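## Task

The left gripper starts out holding a hanger. Put that hanger on the rail so it hangs by its hook, and make sure any hanger that was already on the rail is still there at the end. The rack is loose and must stay standing where it is; if it tilts more than a little, the scene fails immediately. The hanger must stay up on its own, not because the robot is holding it. Release it and pull the gripper away at the end.

## Robot and tools

Robot: two arms, left_arm and right_arm, each with six revolute joints and a parallel two-finger gripper. The names do not tell you which side of a picture an arm appears on. Bases in the scene frame: left_arm at (+0.049, +0.308, 0), right_arm at (+0.019, -0.330, 0). Joint order (waist, shoulder, elbow, wrist pitch, wrist yaw, wrist roll) and limits in rad: -2.618..3.054, 0..3.142, 0..3.142, -1.571..1.571, -1.571..1.571, -2.094..2.094. Each elbow stops just short of fully straight.

Scene frame: origin on the table top midway between the arms, +z up, +x out over the table, +y toward left_arm. Gripper frame: fingers point along its +z, and the fingers close and open along its y. The reported end_effector_position is the point between the pads, about 1 cm behind the fingertips. A wrist camera mount sits on each gripper.

execute_actions(actions): a list of actions. Each action is a table of at most 15 rows; each row lasts one control step (1/30 s), and if fewer than 15 rows are given, the final row repeats until 15 steps have run. A row is one flat list for both arms: 14 numbers in [-1, 1], first left_arm's dx, dy, dz, rx, ry, rz, opening, then the same seven for right_arm. dx..rz are an offset, not a pose: the gripper's target relative to its measured pose at the start of that action, expressed in that gripper's own axes. Every row counts from that same start pose, not from the previous row. For the first action in a call, the start is the last pose a result reported. Scale: 1.0 equals 0.6 m of translation or 180 degrees; rx, ry, rz form a single rotation vector. opening is absolute, not an offset: +1 fully open (0.094 m), -1 closed. Optionally 12 more numbers in 0..1 follow: stiffness multipliers for each joint's position gain, left_arm's six then right_arm's six, in Joint positions order; they persist until changed. An empty list just returns state and images.

move(target, speed, blocking): target is one row of the same layout (14 numbers, offsets in each gripper's own axes, measured from the pose in the last result that showed one; opening absolute). Each gripper travels a straight path to its target, all paths ending together, lasting 0.5 to 10 s; a path needing longer is cut off at 10 s. speed is top path speed in m/s, 0.002 to 0.5 (default 0.25); rotation is capped at twice that in rad/s. Openings are sent when the move begins. Paths ignore obstacles and the other arm, and grippers may lag, wander or overshoot speed, most when an arm is near full reach. blocking=false returns after 0.5 s while the arm keeps going; until a result shows the move finished, new execute_actions rows and moves are rejected, so use wait or stop first. The move: line reports the ending (done, off_target, moving, held, fault) and limits (paced = the sent pose was clipped; held = a check blocked steps, after which the arm may jump faster than speed), plus each gripper's distance to its target.

wait(seconds): 0 to 10; the arms keep their last command, and a running move continues. stop(): brakes a running move; fast arms need room, and the fingers keep moving. zoom_image(camera, region): region [x0, y0, x1, y1] in pixels of that camera's last full image, at most 504 by 504. Cameras: cam_head_left, cam_head_right, cam_high, cam_low, cam_left_wrist, cam_right_wrist, all 504x504; calibration data are supplied. read_manual(section) only returns licence text. finished_scene(scene) ends the current scene, given its number, after the robot has held the last command; it cannot be undone.

Controller behaviour: each step, the commanded pose is clipped to within 70 mm and 16 degrees of the measured pose, then damped inverse kinematics drives the joints, favouring position over orientation. After an action an arm goes on at most to its last clipped pose, so a distant target takes several actions. Arms usually end a centimetre or more short, mostly low, and repeated zero offsets let them sag. To keep an arm still, send the offset back to its desired pose in the first call of a reply and zeros afterwards, aiming higher if it still droops. Hand target lines show where the controller is currently driving each gripper; a pose unreachable line means the clearance check altered or blocked that arm's command. Printed positions can be off, more so at long reach.

Gripping: grip_measured uses the same scale as opening. To keep hold of a hanger, command roughly 0.03 below grip_measured; smaller gaps grip more lightly. Pads push about 50 to 62 N each, less on thin parts. Readings can be off by about 1 mm per gripper.

Other result lines: joint torques (offset and noisy), step readings with HELD marking throttled steps, MOTOR HOT from 75 °C, and OVER-TEMPERATURE FAULT at 90 °C (arm halted 10 s) or 100 °C (arm goes limp and falls). Holding loads heats motors. The robot keeps running while you compose replies, holding the last command.

Avoid: tipping or shoving the loose rack, knocking other hangers off the rail, dropping the hanger or anything off the table, collisions or pressing between the two arms, slamming into things (faster moves and targets further past contact hit harder). Objects may occasionally be nudged by outside disturbances. Finish by opening the gripper once the hook rests on the rail, confirming it stays, then withdrawing the gripper before ending the scene.

Each tool is called after ">>>" as name([rows], argument=value, ...), one row to a line, values as JSON.

## Session

>>> execute_actions(actions=[])

Scene clock: 0.00 s.
left_arm: end_effector_position=(+0.3270, -0.0713, +0.3892) grip_measured=-0.847 end_effector_quat_wxyz=(+0.527, +0.198, +0.814, -0.143) | right_arm: end_effector_position=(+0.4011, -0.2789, +0.4067) grip_measured=+1.000 end_effector_quat_wxyz=(+0.702, -0.049, +0.708, +0.050)
Joint positions: left_arm=[-1.347  1.657  1.882 -0.73  -0.584 -0.322  0.007] | right_arm=[ 0.007  1.064  1.061 -0.006 -0.016  0.002  0.094]
Joint velocities: left_arm=[-0.022 -0.002 -0.012 -0.022 -0.081  0.081  0.   ] | right_arm=[-0.022  0.007 -0.007  0.007  0.037  0.037  0.   ]
Joint torques (N m, as the arm reports them, + toward a larger angle): no reading
Hand target (left_arm): +0.326, -0.068, +0.403; +0.538, +0.188, +0.807, -0.153
Hand target (right_arm): +0.398, -0.279, +0.414; +0.709, -0.048, +0.702, +0.051
Joint stiffness scale: left_arm=[1. 1. 1. 1. 1. 1.] | right_arm=[1. 1. 1. 1. 1. 1.]

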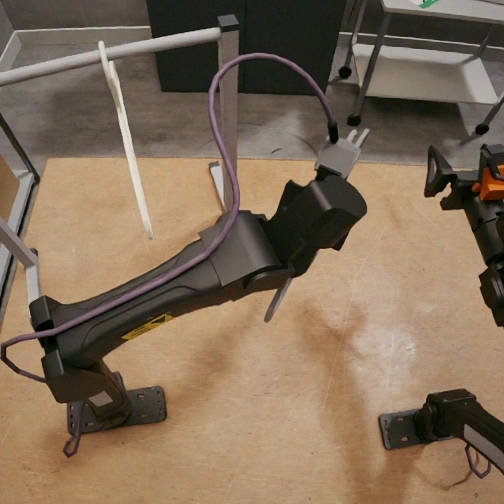

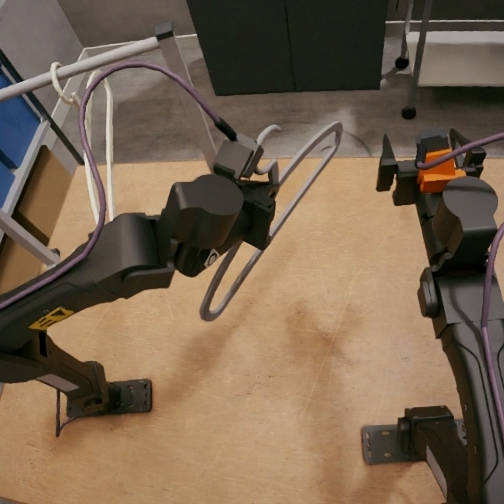

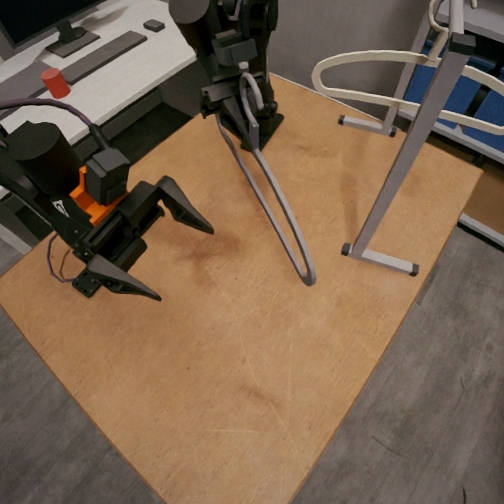

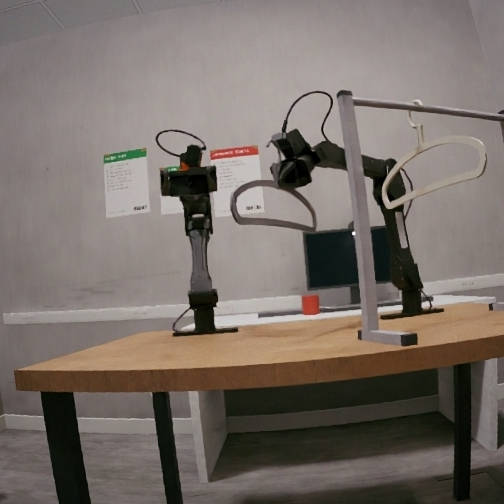

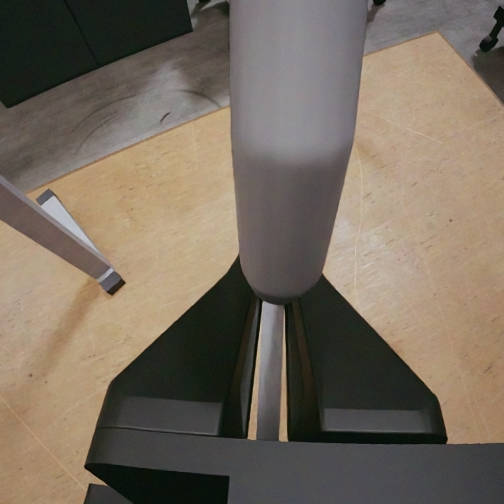

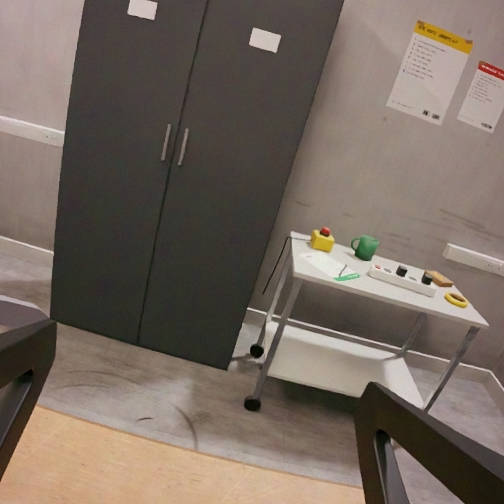

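>>> zoom_image(camera="cam_low", region=[210,110,350,250])

>>> zoom_image(camera="cam_high", region=[170,20,330,180])

>>> zoom_image(camera="cam_head_right", region=[190,90,350,250])

Region (210, 110, 350, 250) of cam_low's 504x504 image, scaled by 3.600, with more detail than that image has.

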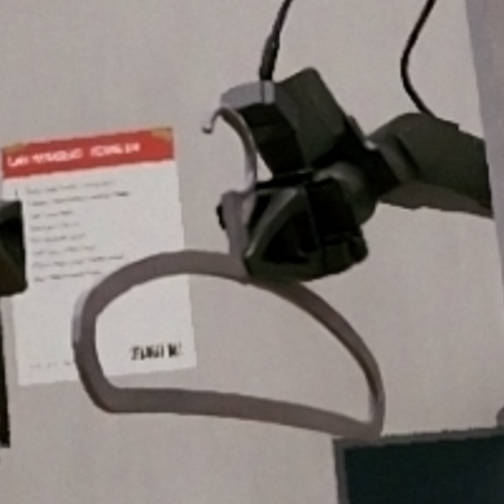

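Region (170, 20, 330, 180) of cam_high's 504x504 image, scaled by 3.150, with more detail than that image has.

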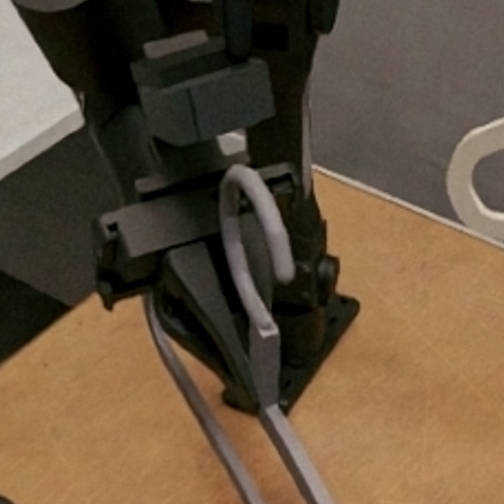

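Region (190, 90, 350, 250) of cam_head_right's 504x504 image, scaled by 3.150, with more detail than that image has.

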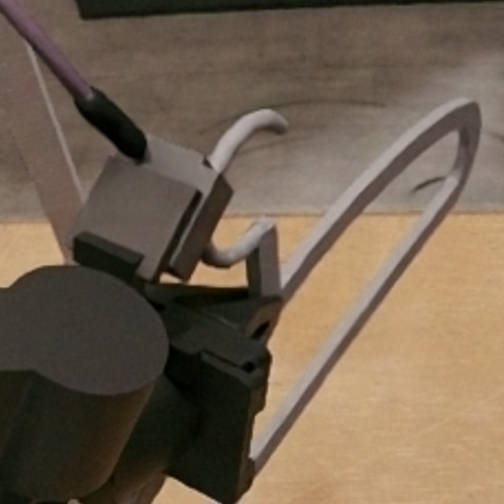

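>>> move(target=[0.018,-0.015,-0.288,0,0,0,-1,0,0,0,0,0,0,1])

>>> move(target=[0,0.13,0,-0.223,-0.006,-0.099,-1,0,0,0,0,0,0,1])

Scene clock: 55.20 s.
left_arm: end_effector_position=(+0.1811, -0.0046, +0.4344) grip_measured=-0.871 end_effector_quat_wxyz=(+0.511, +0.215, +0.822, -0.132) | right_arm: end_effector_position=(+0.4011, -0.2789, +0.4067) grip_measured=+1.000 end_effector_quat_wxyz=(+0.702, -0.049, +0.708, +0.050)
Joint positions: left_arm=[-1.803  1.543  2.111 -1.392 -0.925 -0.709  0.006] | right_arm=[ 0.007  1.064  1.061 -0.006 -0.016  0.002  0.094]
Joint velocities: left_arm=[-0.017 -0.007 -0.007 -0.051 -0.007  0.037 -0.001] | right_arm=[-0.012  0.017 -0.007 -0.022 -0.125  0.066  0.   ]
Joint torques (N m, as the arm reports them, + toward a larger angle): left_arm=[-0.66 -4.74  9.5   1.18 -0.76 -0.09] | right_arm=[-0.01 -2.75  8.33  1.97 -0.01 -0.04]
Hand target (left_arm): +0.182, -0.001, +0.449; +0.524, +0.197, +0.816, -0.145
Hand target (right_arm): +0.401, -0.279, +0.407; +0.702, -0.049, +0.708, +0.050
Off the commanded pose (left_arm): 0.015 m, 3 deg.
Off the commanded pose (right_arm): 0.000 m, 0 deg.
Joint stiffness scale: left_arm=[1. 1. 1. 1. 1. 1.] | right_arm=[1. 1. 1. 1. 1. 1.]
move: off_target (left_arm)
camera_calibration (this result's frames):
cam_left_wrist: T_world_to_cam=[[-0.438627, -0.898334, -0.0245522, 0.0893159], [-0.849265, 0.423292, -0.315551, 0.296545], [0.293863, -0.117558, -0.948591, 0.479866], [0, 0, 0, 1]] pos_world=[0.150006, 0.0111225, 0.550964]

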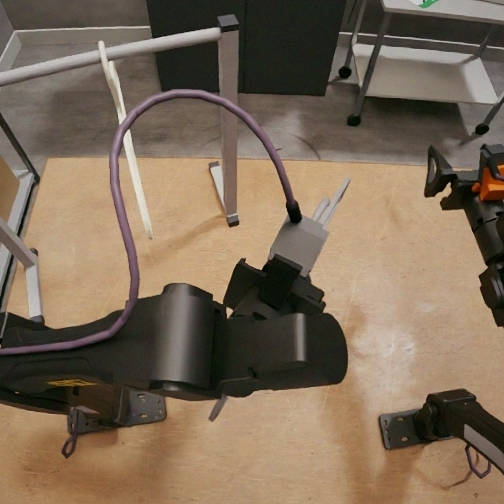

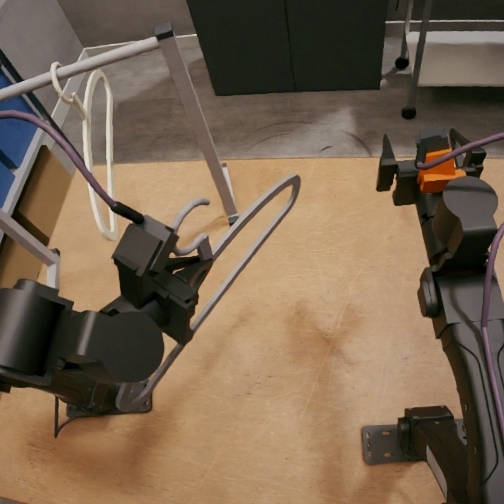

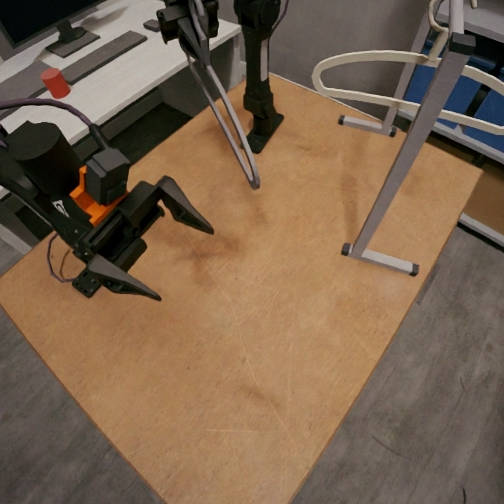

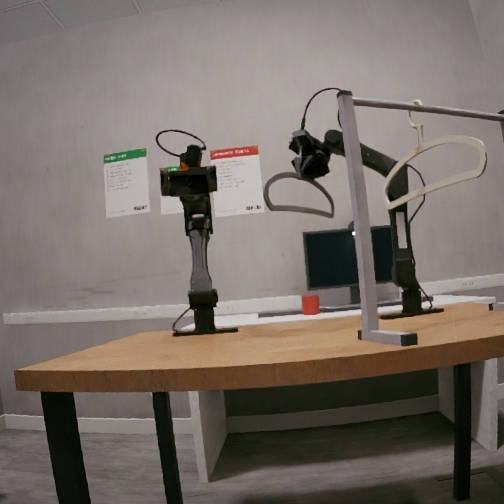

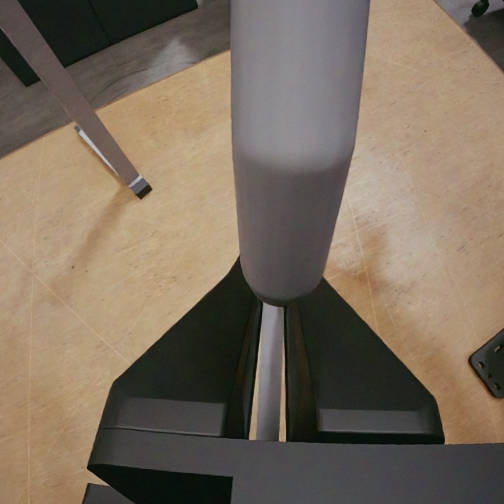

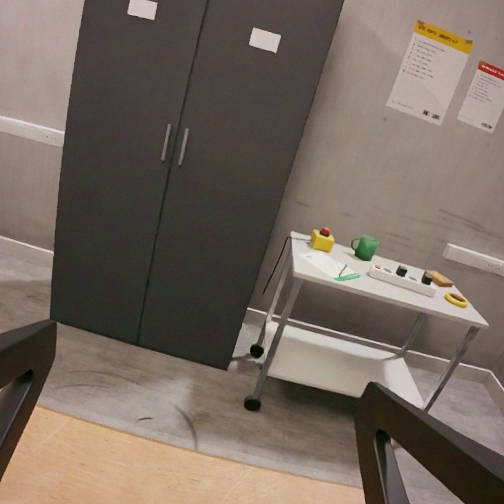

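Scene clock: 57.23 s.
left_arm: end_effector_position=(+0.2149, +0.0502, +0.4249) grip_measured=-0.871 end_effector_quat_wxyz=(+0.582, +0.033, +0.809, -0.076) | right_arm: end_effector_position=(+0.4011, -0.2789, +0.4067) grip_measured=+1.000 end_effector_quat_wxyz=(+0.702, -0.049, +0.708, +0.050)
Joint positions: left_arm=[-1.775  1.509  1.962 -1.562 -1.215 -1.173  0.006] | right_arm=[ 0.007  1.064  1.061 -0.006 -0.016  0.002  0.094]
Joint velocities: left_arm=[-0.002 -0.017 -0.007 -0.007 -0.007 -0.095  0.001] | right_arm=[ 0.002 -0.012  0.002 -0.022 -0.022 -0.007  0.   ]
Joint torques (N m, as the arm reports them, + toward a larger angle): left_arm=[ 0.73 -6.88  5.44  0.71 -1.06 -0.09] | right_arm=[-0.01 -2.72  8.37  1.96  0.   -0.03]
Hand target (left_arm): +0.220, +0.063, +0.435; +0.597, +0.013, +0.798, -0.078
Hand target (right_arm): +0.401, -0.279, +0.407; +0.702, -0.049, +0.708, +0.050
Off the commanded pose (left_arm): 0.017 m, 24 deg; orientation clipped at the last step of the last action.
Off the commanded pose (right_arm): 0.000 m, 0 deg.
Joint stiffness scale: left_arm=[1. 1. 1. 1. 1. 1.] | right_arm=[1. 1. 1. 1. 1. 1.]
joint sent to its limit (left arm) — the command would take joint 4 (wrist pitch) past its lower limit, so that joint was sent only as far as its limit.
move: off_target (left_arm); limits=paced
camera_calibration (this result's frames):
cam_left_wrist: T_world_to_cam=[[-0.0844337, -0.993853, 0.0716099, 0.0409207], [-0.897464, 0.0446264, -0.438823, 0.380776], [0.43293, -0.101319, -0.895715, 0.41413], [0, 0, 0, 1]] pos_world=[0.165899, 0.0656356, 0.535106]

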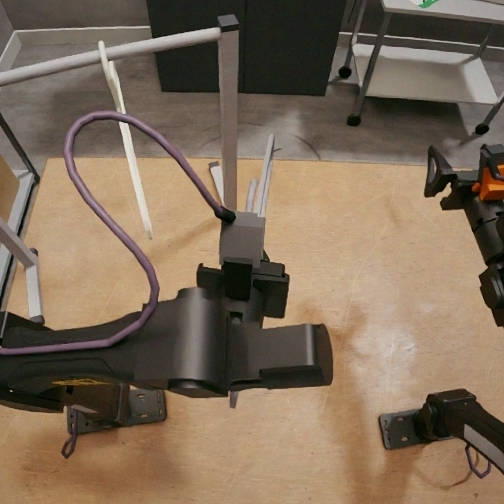

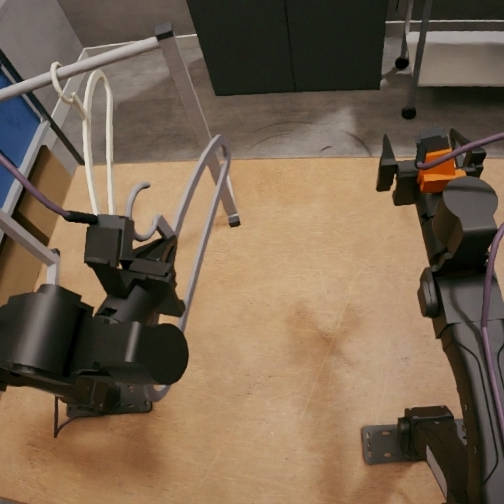

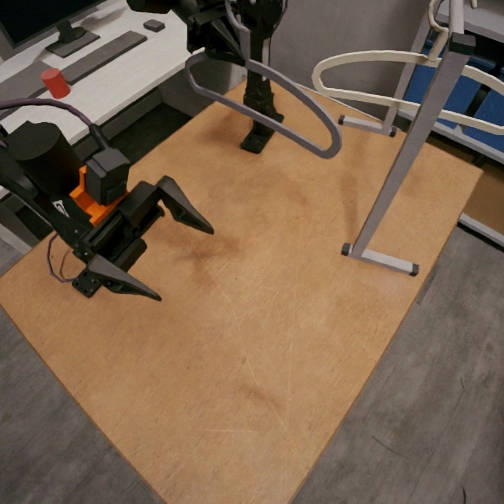

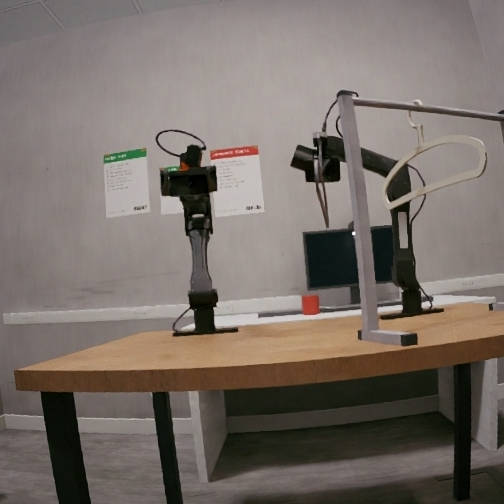

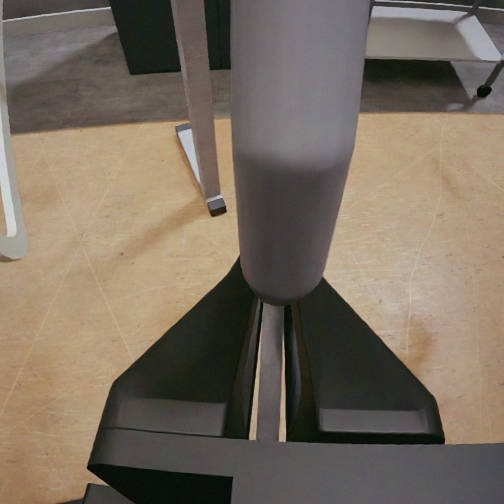

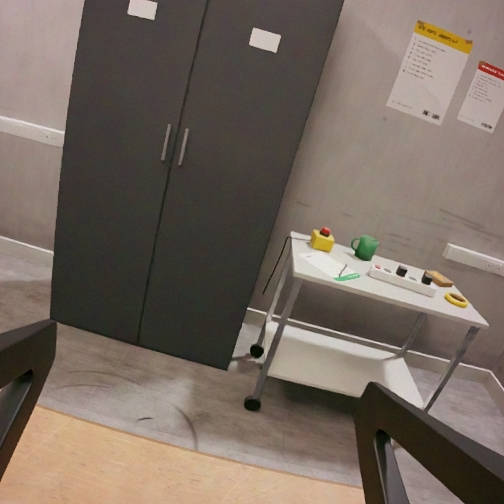

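>>> move(target=[-0.038,0.17,-0.09,-0.1,-0.009,-0.033,-1,0,0,0,0,0,0,1], speed=0.1)

Scene clock: 66.93 s.
left_arm: end_effector_position=(+0.1868, +0.1541, +0.4528) grip_measured=-0.871 end_effector_quat_wxyz=(+0.605, +0.056, +0.765, -0.213) | right_arm: end_effector_position=(+0.4011, -0.2789, +0.4067) grip_measured=+1.000 end_effector_quat_wxyz=(+0.702, -0.049, +0.708, +0.050)
Joint positions: left_arm=[-2.043  1.03   1.675 -1.564 -1.346 -1.172  0.006] | right_arm=[ 0.007  1.064  1.061 -0.006 -0.016  0.002  0.094]
Joint velocities: left_arm=[-0.002 -0.022  0.012 -0.022 -0.081 -0.11  -0.001] | right_arm=[ 0.002 -0.002 -0.027  0.007 -0.007  0.037  0.   ]
Joint torques (N m, as the arm reports them, + toward a larger angle): left_arm=[-0.77 -0.94  4.02  0.88 -0.97  0.08] | right_arm=[-0.02 -2.71  8.37  1.96  0.   -0.01]
Hand target (left_arm): +0.189, +0.160, +0.456; +0.619, +0.056, +0.755, -0.208
Hand target (right_arm): +0.401, -0.279, +0.407; +0.702, -0.049, +0.708, +0.050
Off the commanded pose (left_arm): 0.006 m, 33 deg; orientation clipped at the last step of the last action.
Off the commanded pose (right_arm): 0.000 m, 0 deg.
Joint stiffness scale: left_arm=[1. 1. 1. 1. 1. 1.] | right_arm=[1. 1. 1. 1. 1. 1.]
joint sent to its limit (left arm) — the command would take joint 4 (wrist pitch) past its lower limit, so that joint was sent only as far as its limit.
move: off_target (left_arm); limits=paced
camera_calibration (this result's frames):
cam_left_wrist: T_world_to_cam=[[-0.289082, -0.923559, 0.251934, 0.0856371], [-0.840305, 0.118732, -0.528952, 0.381959], [0.458606, -0.364612, -0.810394, 0.45896], [0, 0, 0, 1]] pos_world=[0.135236, 0.201082, 0.552401]

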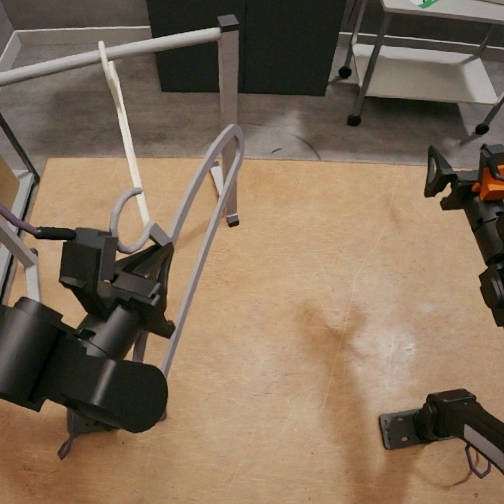

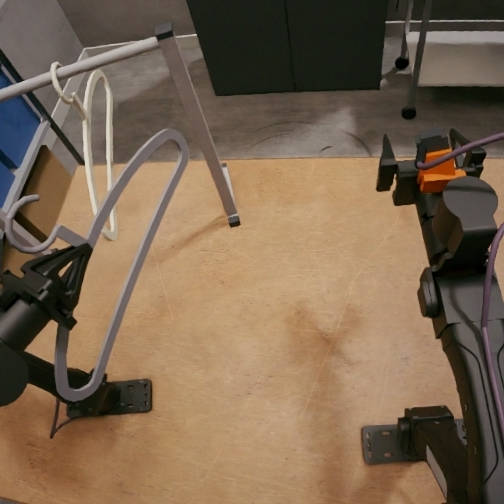

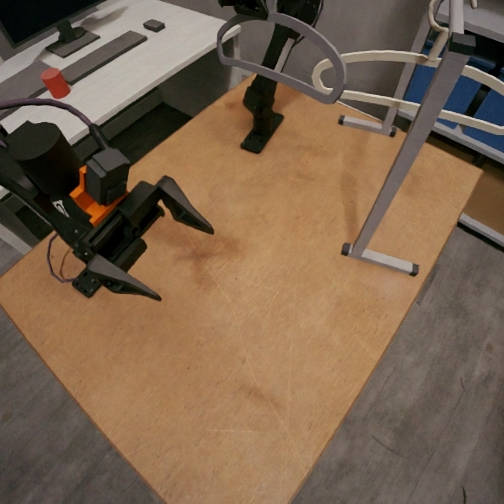

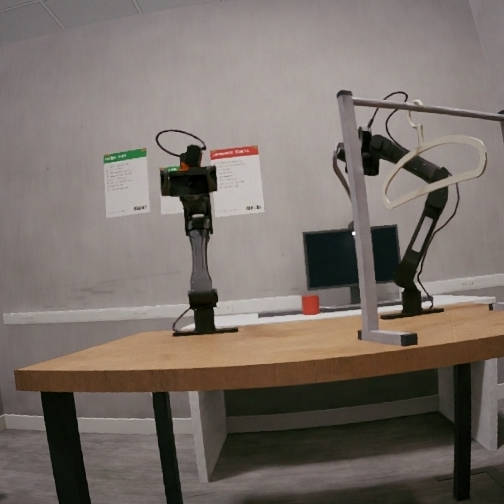

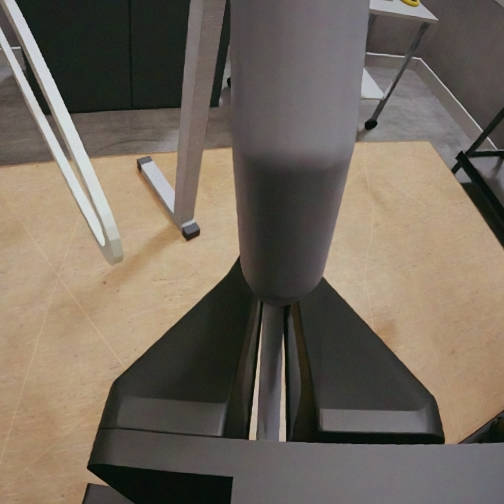

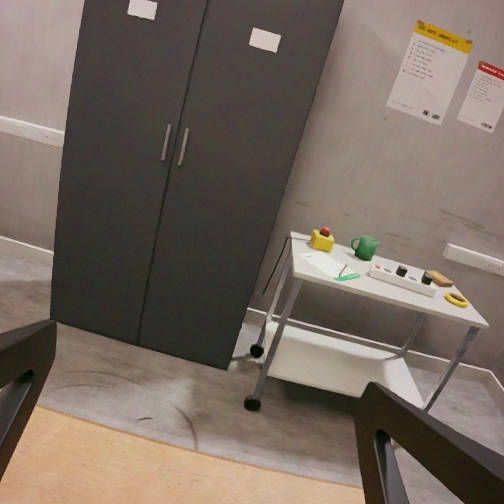

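>>> move(target=[-0.01,-0.02,0.09,-0.2,0.046,0.023,-1,0,0,0,0,0,0,1], speed=0.08)

Scene clock: 84.30 s.
left_arm: end_effector_position=(+0.2293, +0.1189, +0.4417) grip_measured=-0.871 end_effector_quat_wxyz=(+0.599, +0.007, +0.798, -0.065) | right_arm: end_effector_position=(+0.4011, -0.2789, +0.4067) grip_measured=+1.000 end_effector_quat_wxyz=(+0.702, -0.049, +0.708, +0.050)
Joint positions: left_arm=[-1.712  1.314  1.851 -1.564 -1.244 -1.102  0.006] | right_arm=[ 0.007  1.064  1.061 -0.006 -0.016  0.002  0.094]
Joint velocities: left_arm=[-0.012  0.012 -0.012 -0.037  0.007  0.037 -0.   ] | right_arm=[-0.022  0.002 -0.002  0.022 -0.022  0.037  0.   ]
Joint torques (N m, as the arm reports them, + toward a larger angle): left_arm=[ 0.85 -1.85  8.85  0.8  -0.84  0.09] | right_arm=[ 0.01 -2.67  8.36  1.97  0.   -0.03]
Hand target (left_arm): +0.232, +0.123, +0.452; +0.608, -0.004, +0.791, -0.064
Hand target (right_arm): +0.401, -0.279, +0.407; +0.702, -0.049, +0.708, +0.050
Off the commanded pose (left_arm): 0.012 m, 20 deg; orientation clipped at the last step of the last action.
Off the commanded pose (right_arm): 0.000 m, 0 deg.
Joint stiffness scale: left_arm=[1. 1. 1. 1. 1. 1.] | right_arm=[1. 1. 1. 1. 1. 1.]
joint sent to its limit (left arm) — the command would take joint 4 (wrist pitch) past its lower limit, so that joint was sent only as far as its limit.
move: off_target (left_arm); limits=paced
camera_calibration (this result's frames):
cam_left_wrist: T_world_to_cam=[[-0.0314379, -0.995997, 0.0836787, 0.0919836], [-0.881752, -0.0117868, -0.471566, 0.415598], [0.470665, -0.0886088, -0.877851, 0.411892], [0, 0, 0, 1]] pos_world=[0.175483, 0.133011, 0.549864]

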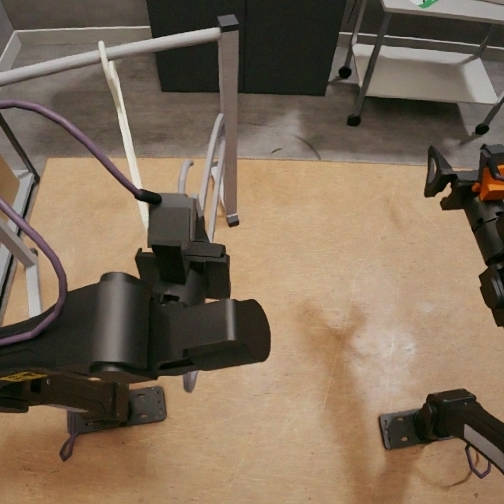

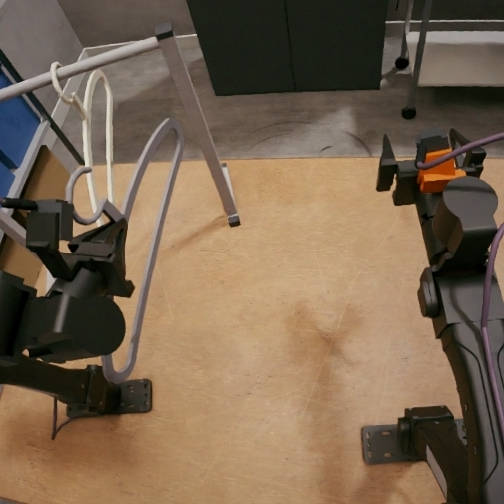

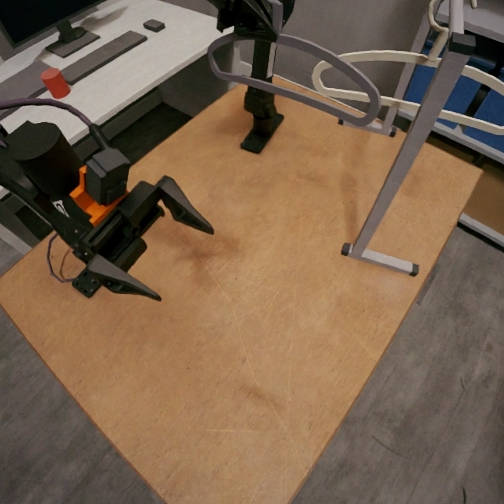

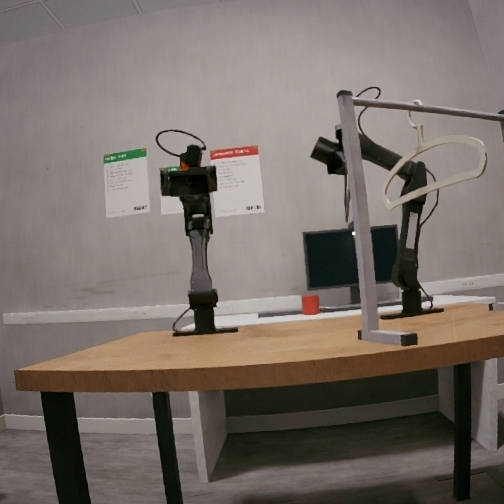

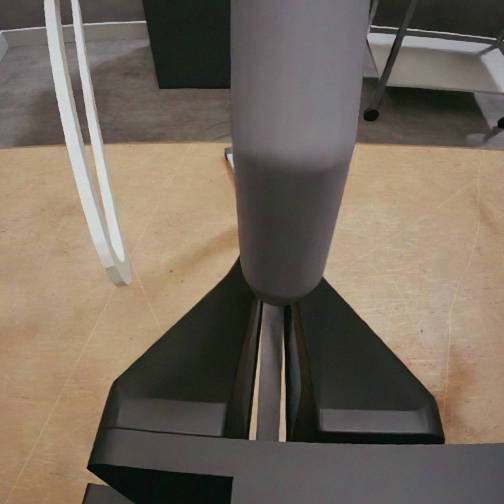

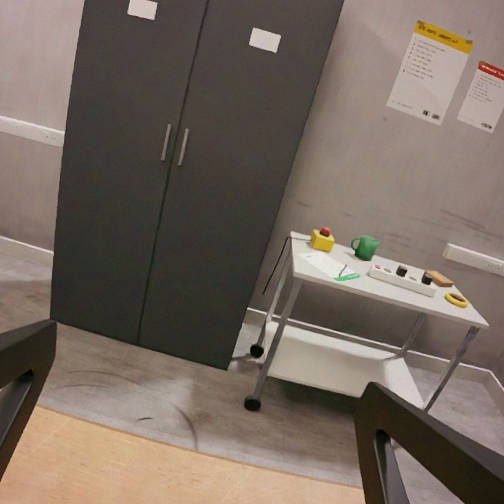

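>>> move(target=[-0.03,0.085,-0.01,-0.04,0,-0.01,-1,0,0,0,0,0,0,1], speed=0.08)

>>> move(target=[-0.1,0,0.27,-0.04,0,-0.01,-1,0,0,0,0,0,0,1], speed=0.08)

Scene clock: 91.57 s.
left_arm: end_effector_position=(+0.2313, +0.1600, +0.4515) grip_measured=-0.871 end_effector_quat_wxyz=(+0.602, -0.007, +0.795, -0.075) | right_arm: end_effector_position=(+0.4011, -0.2789, +0.4067) grip_measured=+1.000 end_effector_quat_wxyz=(+0.702, -0.049, +0.708, +0.050)
Joint positions: left_arm=[-1.683  1.195  1.816 -1.564 -1.238 -1.049  0.006] | right_arm=[ 0.007  1.064  1.061 -0.006 -0.016  0.002  0.094]
Joint velocities: left_arm=[-0.002 -0.007 -0.007  0.022 -0.037  0.022  0.   ] | right_arm=[-0.007 -0.017 -0.002  0.051 -0.051  0.051  0.   ]
Joint torques (N m, as the arm reports them, + toward a larger angle): left_arm=[ 0.84 -2.78  4.63  0.9  -0.97  0.08] | right_arm=[-0.02 -2.73  8.37  1.95 -0.01 -0.02]
Hand target (left_arm): +0.234, +0.171, +0.456; +0.615, -0.015, +0.786, -0.064
Hand target (right_arm): +0.401, -0.279, +0.407; +0.702, -0.049, +0.708, +0.050
Off the commanded pose (left_arm): 0.012 m, 7 deg.
Off the commanded pose (right_arm): 0.000 m, 0 deg.
Joint stiffness scale: left_arm=[1. 1. 1. 1. 1. 1.] | right_arm=[1. 1. 1. 1. 1. 1.]
joint sent to its limit (left arm) — the command would take joint 4 (wrist pitch) past its lower limit, so that joint was sent only as far as its limit.
move: off_target (left_arm)
camera_calibration (this result's frames):
cam_left_wrist: T_world_to_cam=[[-0.0205192, -0.992965, 0.116621, 0.114275], [-0.877942, -0.0379109, -0.477264, 0.42838], [0.478327, -0.112179, -0.870987, 0.422107], [0, 0, 0, 1]] pos_world=[0.176533, 0.177063, 0.558774]

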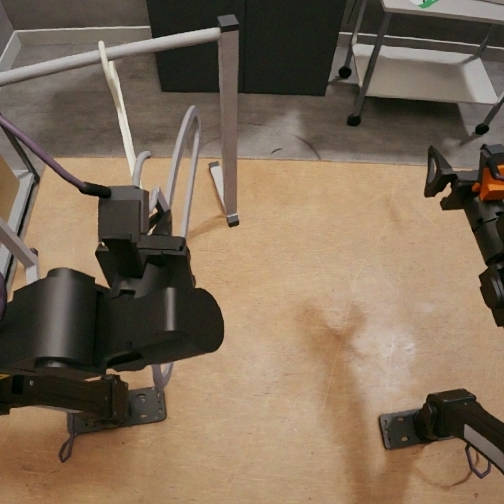

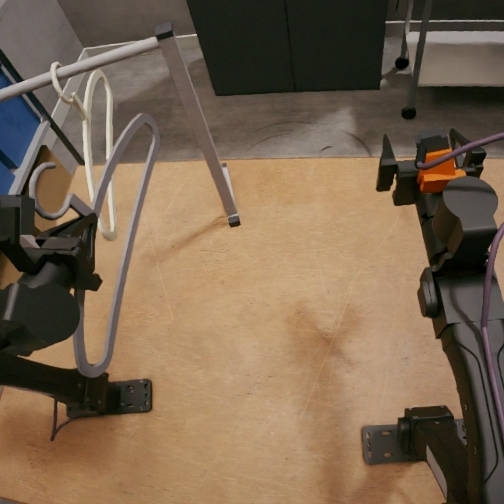

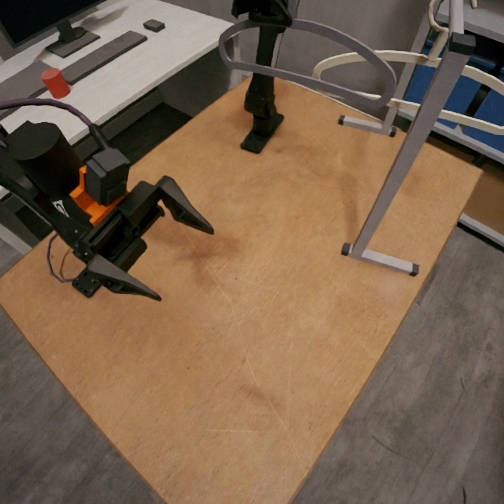

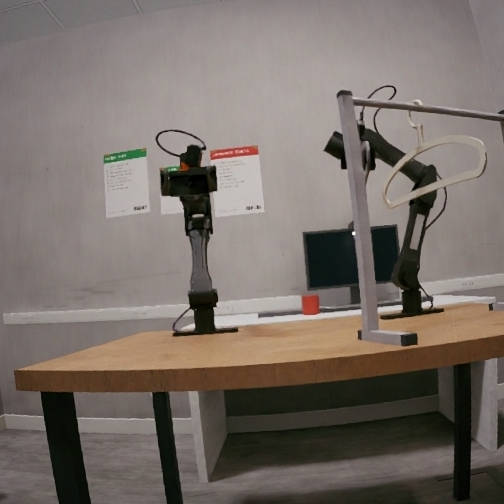

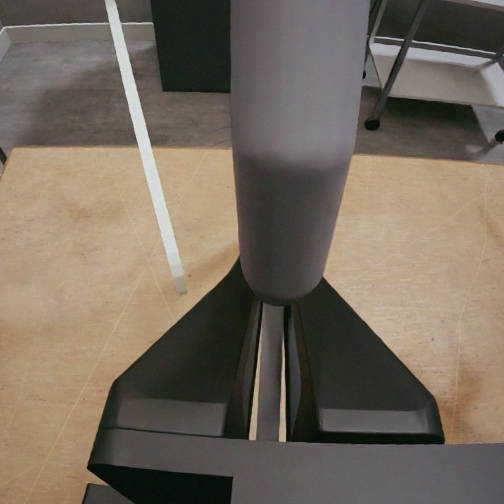

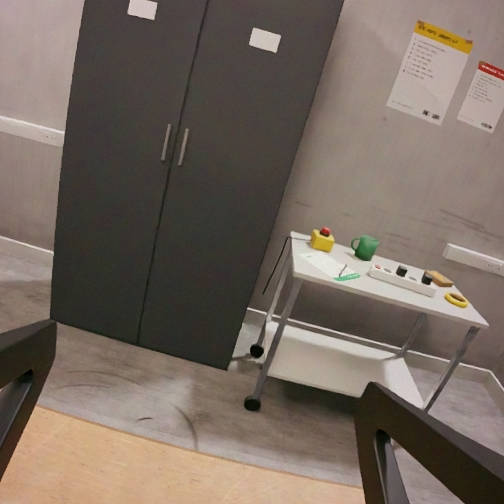

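Scene clock: 94.13 s.
left_arm: end_effector_position=(+0.3987, +0.1432, +0.4459) grip_measured=-0.871 end_effector_quat_wxyz=(+0.583, -0.040, +0.811, -0.016) | right_arm: end_effector_position=(+0.4011, -0.2789, +0.4067) grip_measured=+1.000 end_effector_quat_wxyz=(+0.702, -0.049, +0.708, +0.050)
Joint positions: left_arm=[-0.949  1.43   1.84  -0.85  -0.725 -0.38   0.006] | right_arm=[ 0.007  1.064  1.061 -0.006 -0.016  0.002  0.094]
Joint velocities: left_arm=[-0.012 -0.007  0.012  0.037  0.007  0.007 -0.   ] | right_arm=[-0.002  0.007 -0.012  0.051 -0.11   0.095  0.   ]
Joint torques (N m, as the arm reports them, + toward a larger angle): left_arm=[ 0.76 -4.94 10.63  1.89 -0.25  0.08] | right_arm=[-0.03 -2.69  8.31  1.95 -0.02 -0.03]
Hand target (left_arm): +0.399, +0.147, +0.469; +0.605, -0.056, +0.794, -0.032
Hand target (right_arm): +0.401, -0.279, +0.407; +0.702, -0.049, +0.708, +0.050
Off the commanded pose (left_arm): 0.021 m, 4 deg.
Off the commanded pose (right_arm): 0.000 m, 0 deg.
Joint stiffness scale: left_arm=[1. 1. 1. 1. 1. 1.] | right_arm=[1. 1. 1. 1. 1. 1.]
move: off_target (left_arm)
camera_calibration (this result's frames):
cam_left_wrist: T_world_to_cam=[[0.104327, -0.992837, 0.0582365, 0.0779839], [-0.893366, -0.119285, -0.433208, 0.570172], [0.437051, -0.00683139, -0.899411, 0.349264], [0, 0, 0, 1]] pos_world=[0.34859, 0.147824, 0.556593]

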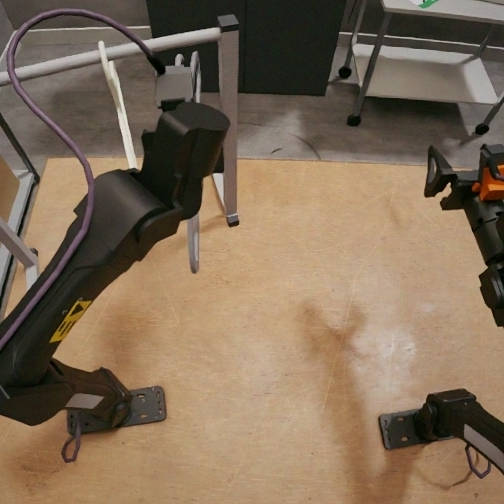

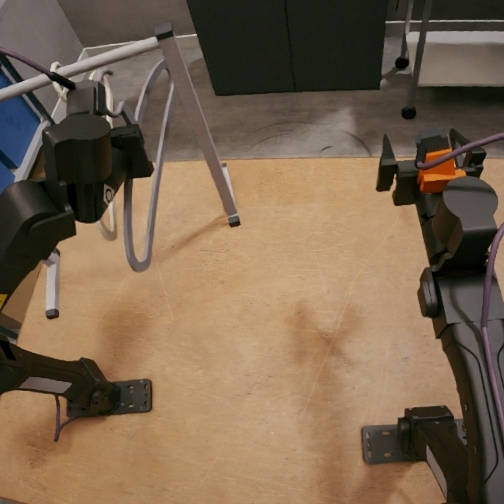

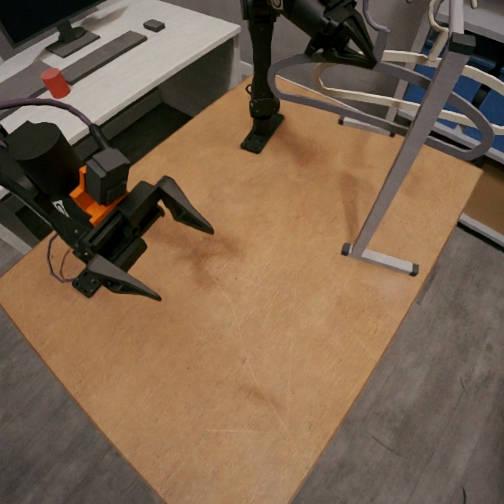

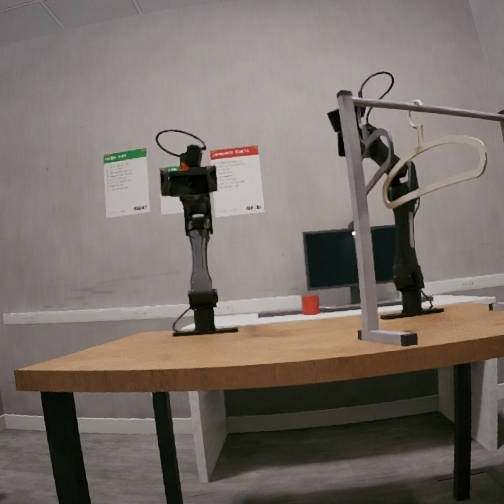

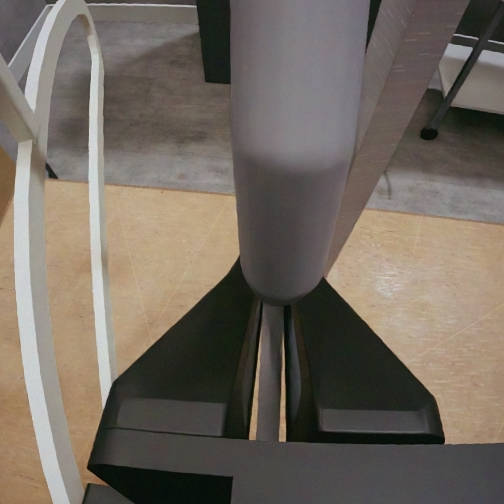

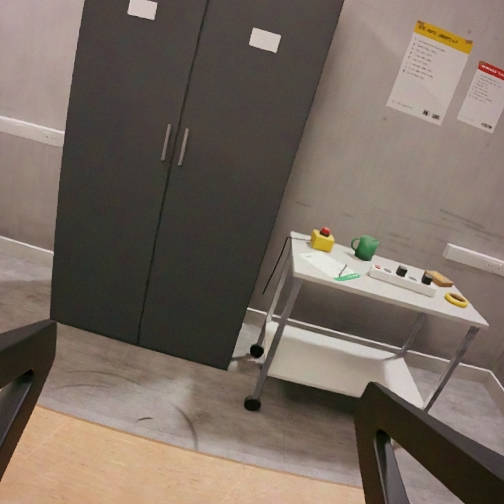

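>>> move(target=[-0.06,0.04,-0.017,0,0,0,-1,0,0,0,0,0,0,1], speed=0.05)

>>> zoom_image(camera="cam_low", region=[320,70,460,210])

>>> zoom_image(camera="cam_head_right", region=[30,20,190,180])

Scene clock: 100.17 s.
left_arm: end_effector_position=(+0.3984, +0.1652, +0.4670) grip_measured=-0.871 end_effector_quat_wxyz=(+0.570, -0.031, +0.821, -0.010) | right_arm: end_effector_position=(+0.4011, -0.2789, +0.4067) grip_measured=+1.000 end_effector_quat_wxyz=(+0.702, -0.049, +0.708, +0.050)
Joint positions: left_arm=[-0.875  1.469  2.018 -1.003 -0.648 -0.341  0.006] | right_arm=[ 0.007  1.064  1.061 -0.006 -0.016  0.002  0.094]
Joint velocities: left_arm=[-0.007 -0.002 -0.007  0.007  0.022  0.037 -0.   ] | right_arm=[-0.007  0.012  0.007  0.022  0.037  0.007  0.   ]
Joint torques (N m, as the arm reports them, + toward a larger angle): left_arm=[ 0.81 -4.31  9.67  1.66 -0.22  0.08] | right_arm=[-0.05 -2.69  8.38  1.96  0.   -0.02]
Hand target (left_arm): +0.399, +0.170, +0.481; +0.584, -0.040, +0.811, -0.015
Hand target (right_arm): +0.401, -0.279, +0.407; +0.702, -0.049, +0.708, +0.050
Off the commanded pose (left_arm): 0.015 m, 2 deg.
Off the commanded pose (right_arm): 0.000 m, 0 deg.
Joint stiffness scale: left_arm=[1. 1. 1. 1. 1. 1.] | right_arm=[1. 1. 1. 1. 1. 1.]
move: off_target (left_arm)
camera_calibration (this result's frames):
cam_left_wrist: T_world_to_cam=[[0.097685, -0.994603, 0.0349505, 0.112395], [-0.908243, -0.103451, -0.405453, 0.572049], [0.406881, 0.00786314, -0.913447, 0.384722], [0, 0, 0, 1]] pos_world=[0.352044, 0.167942, 0.579434]

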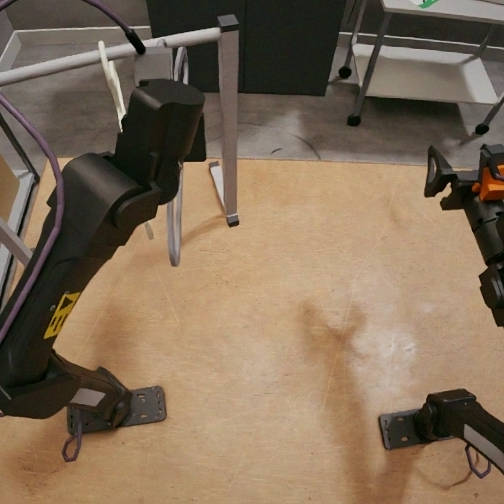

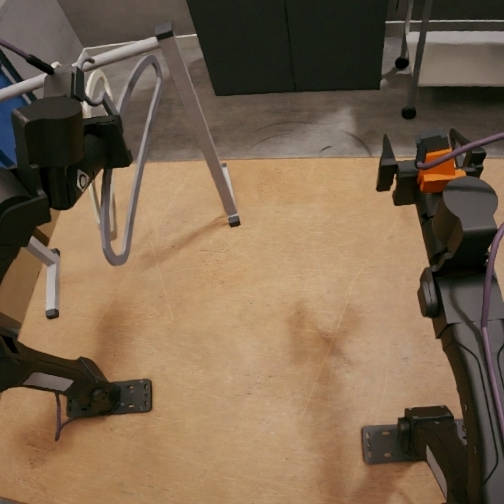

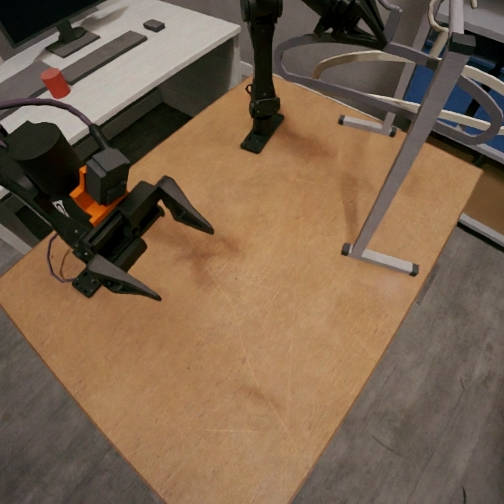

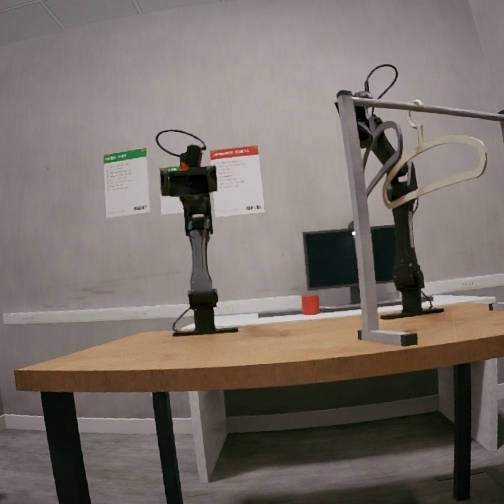

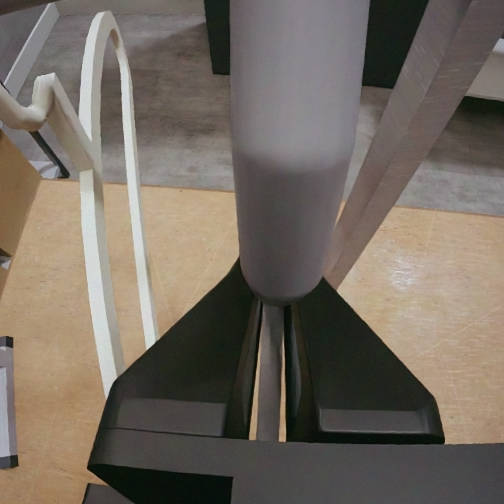

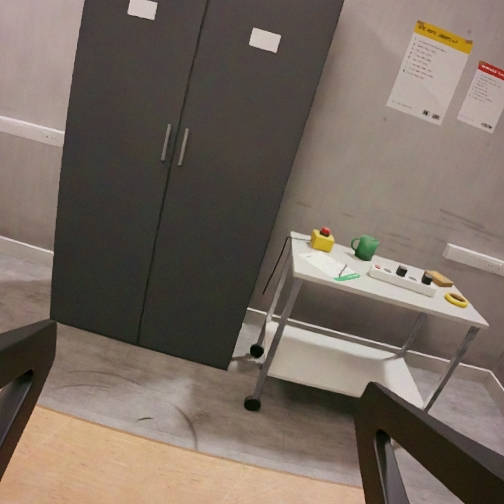

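Region (320, 70, 460, 210) of cam_low's 504x504 image, scaled by 3.600, with more detail than that image has.

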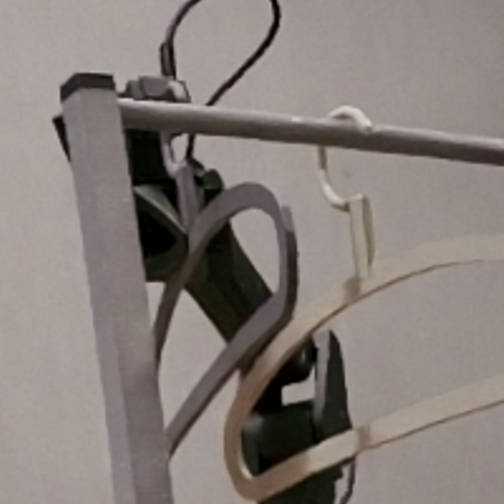

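Region (30, 20, 190, 180) of cam_head_right's 504x504 image, scaled by 3.150, with more detail than that image has.

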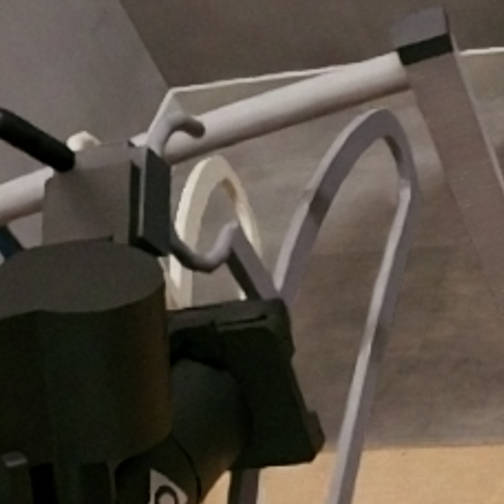

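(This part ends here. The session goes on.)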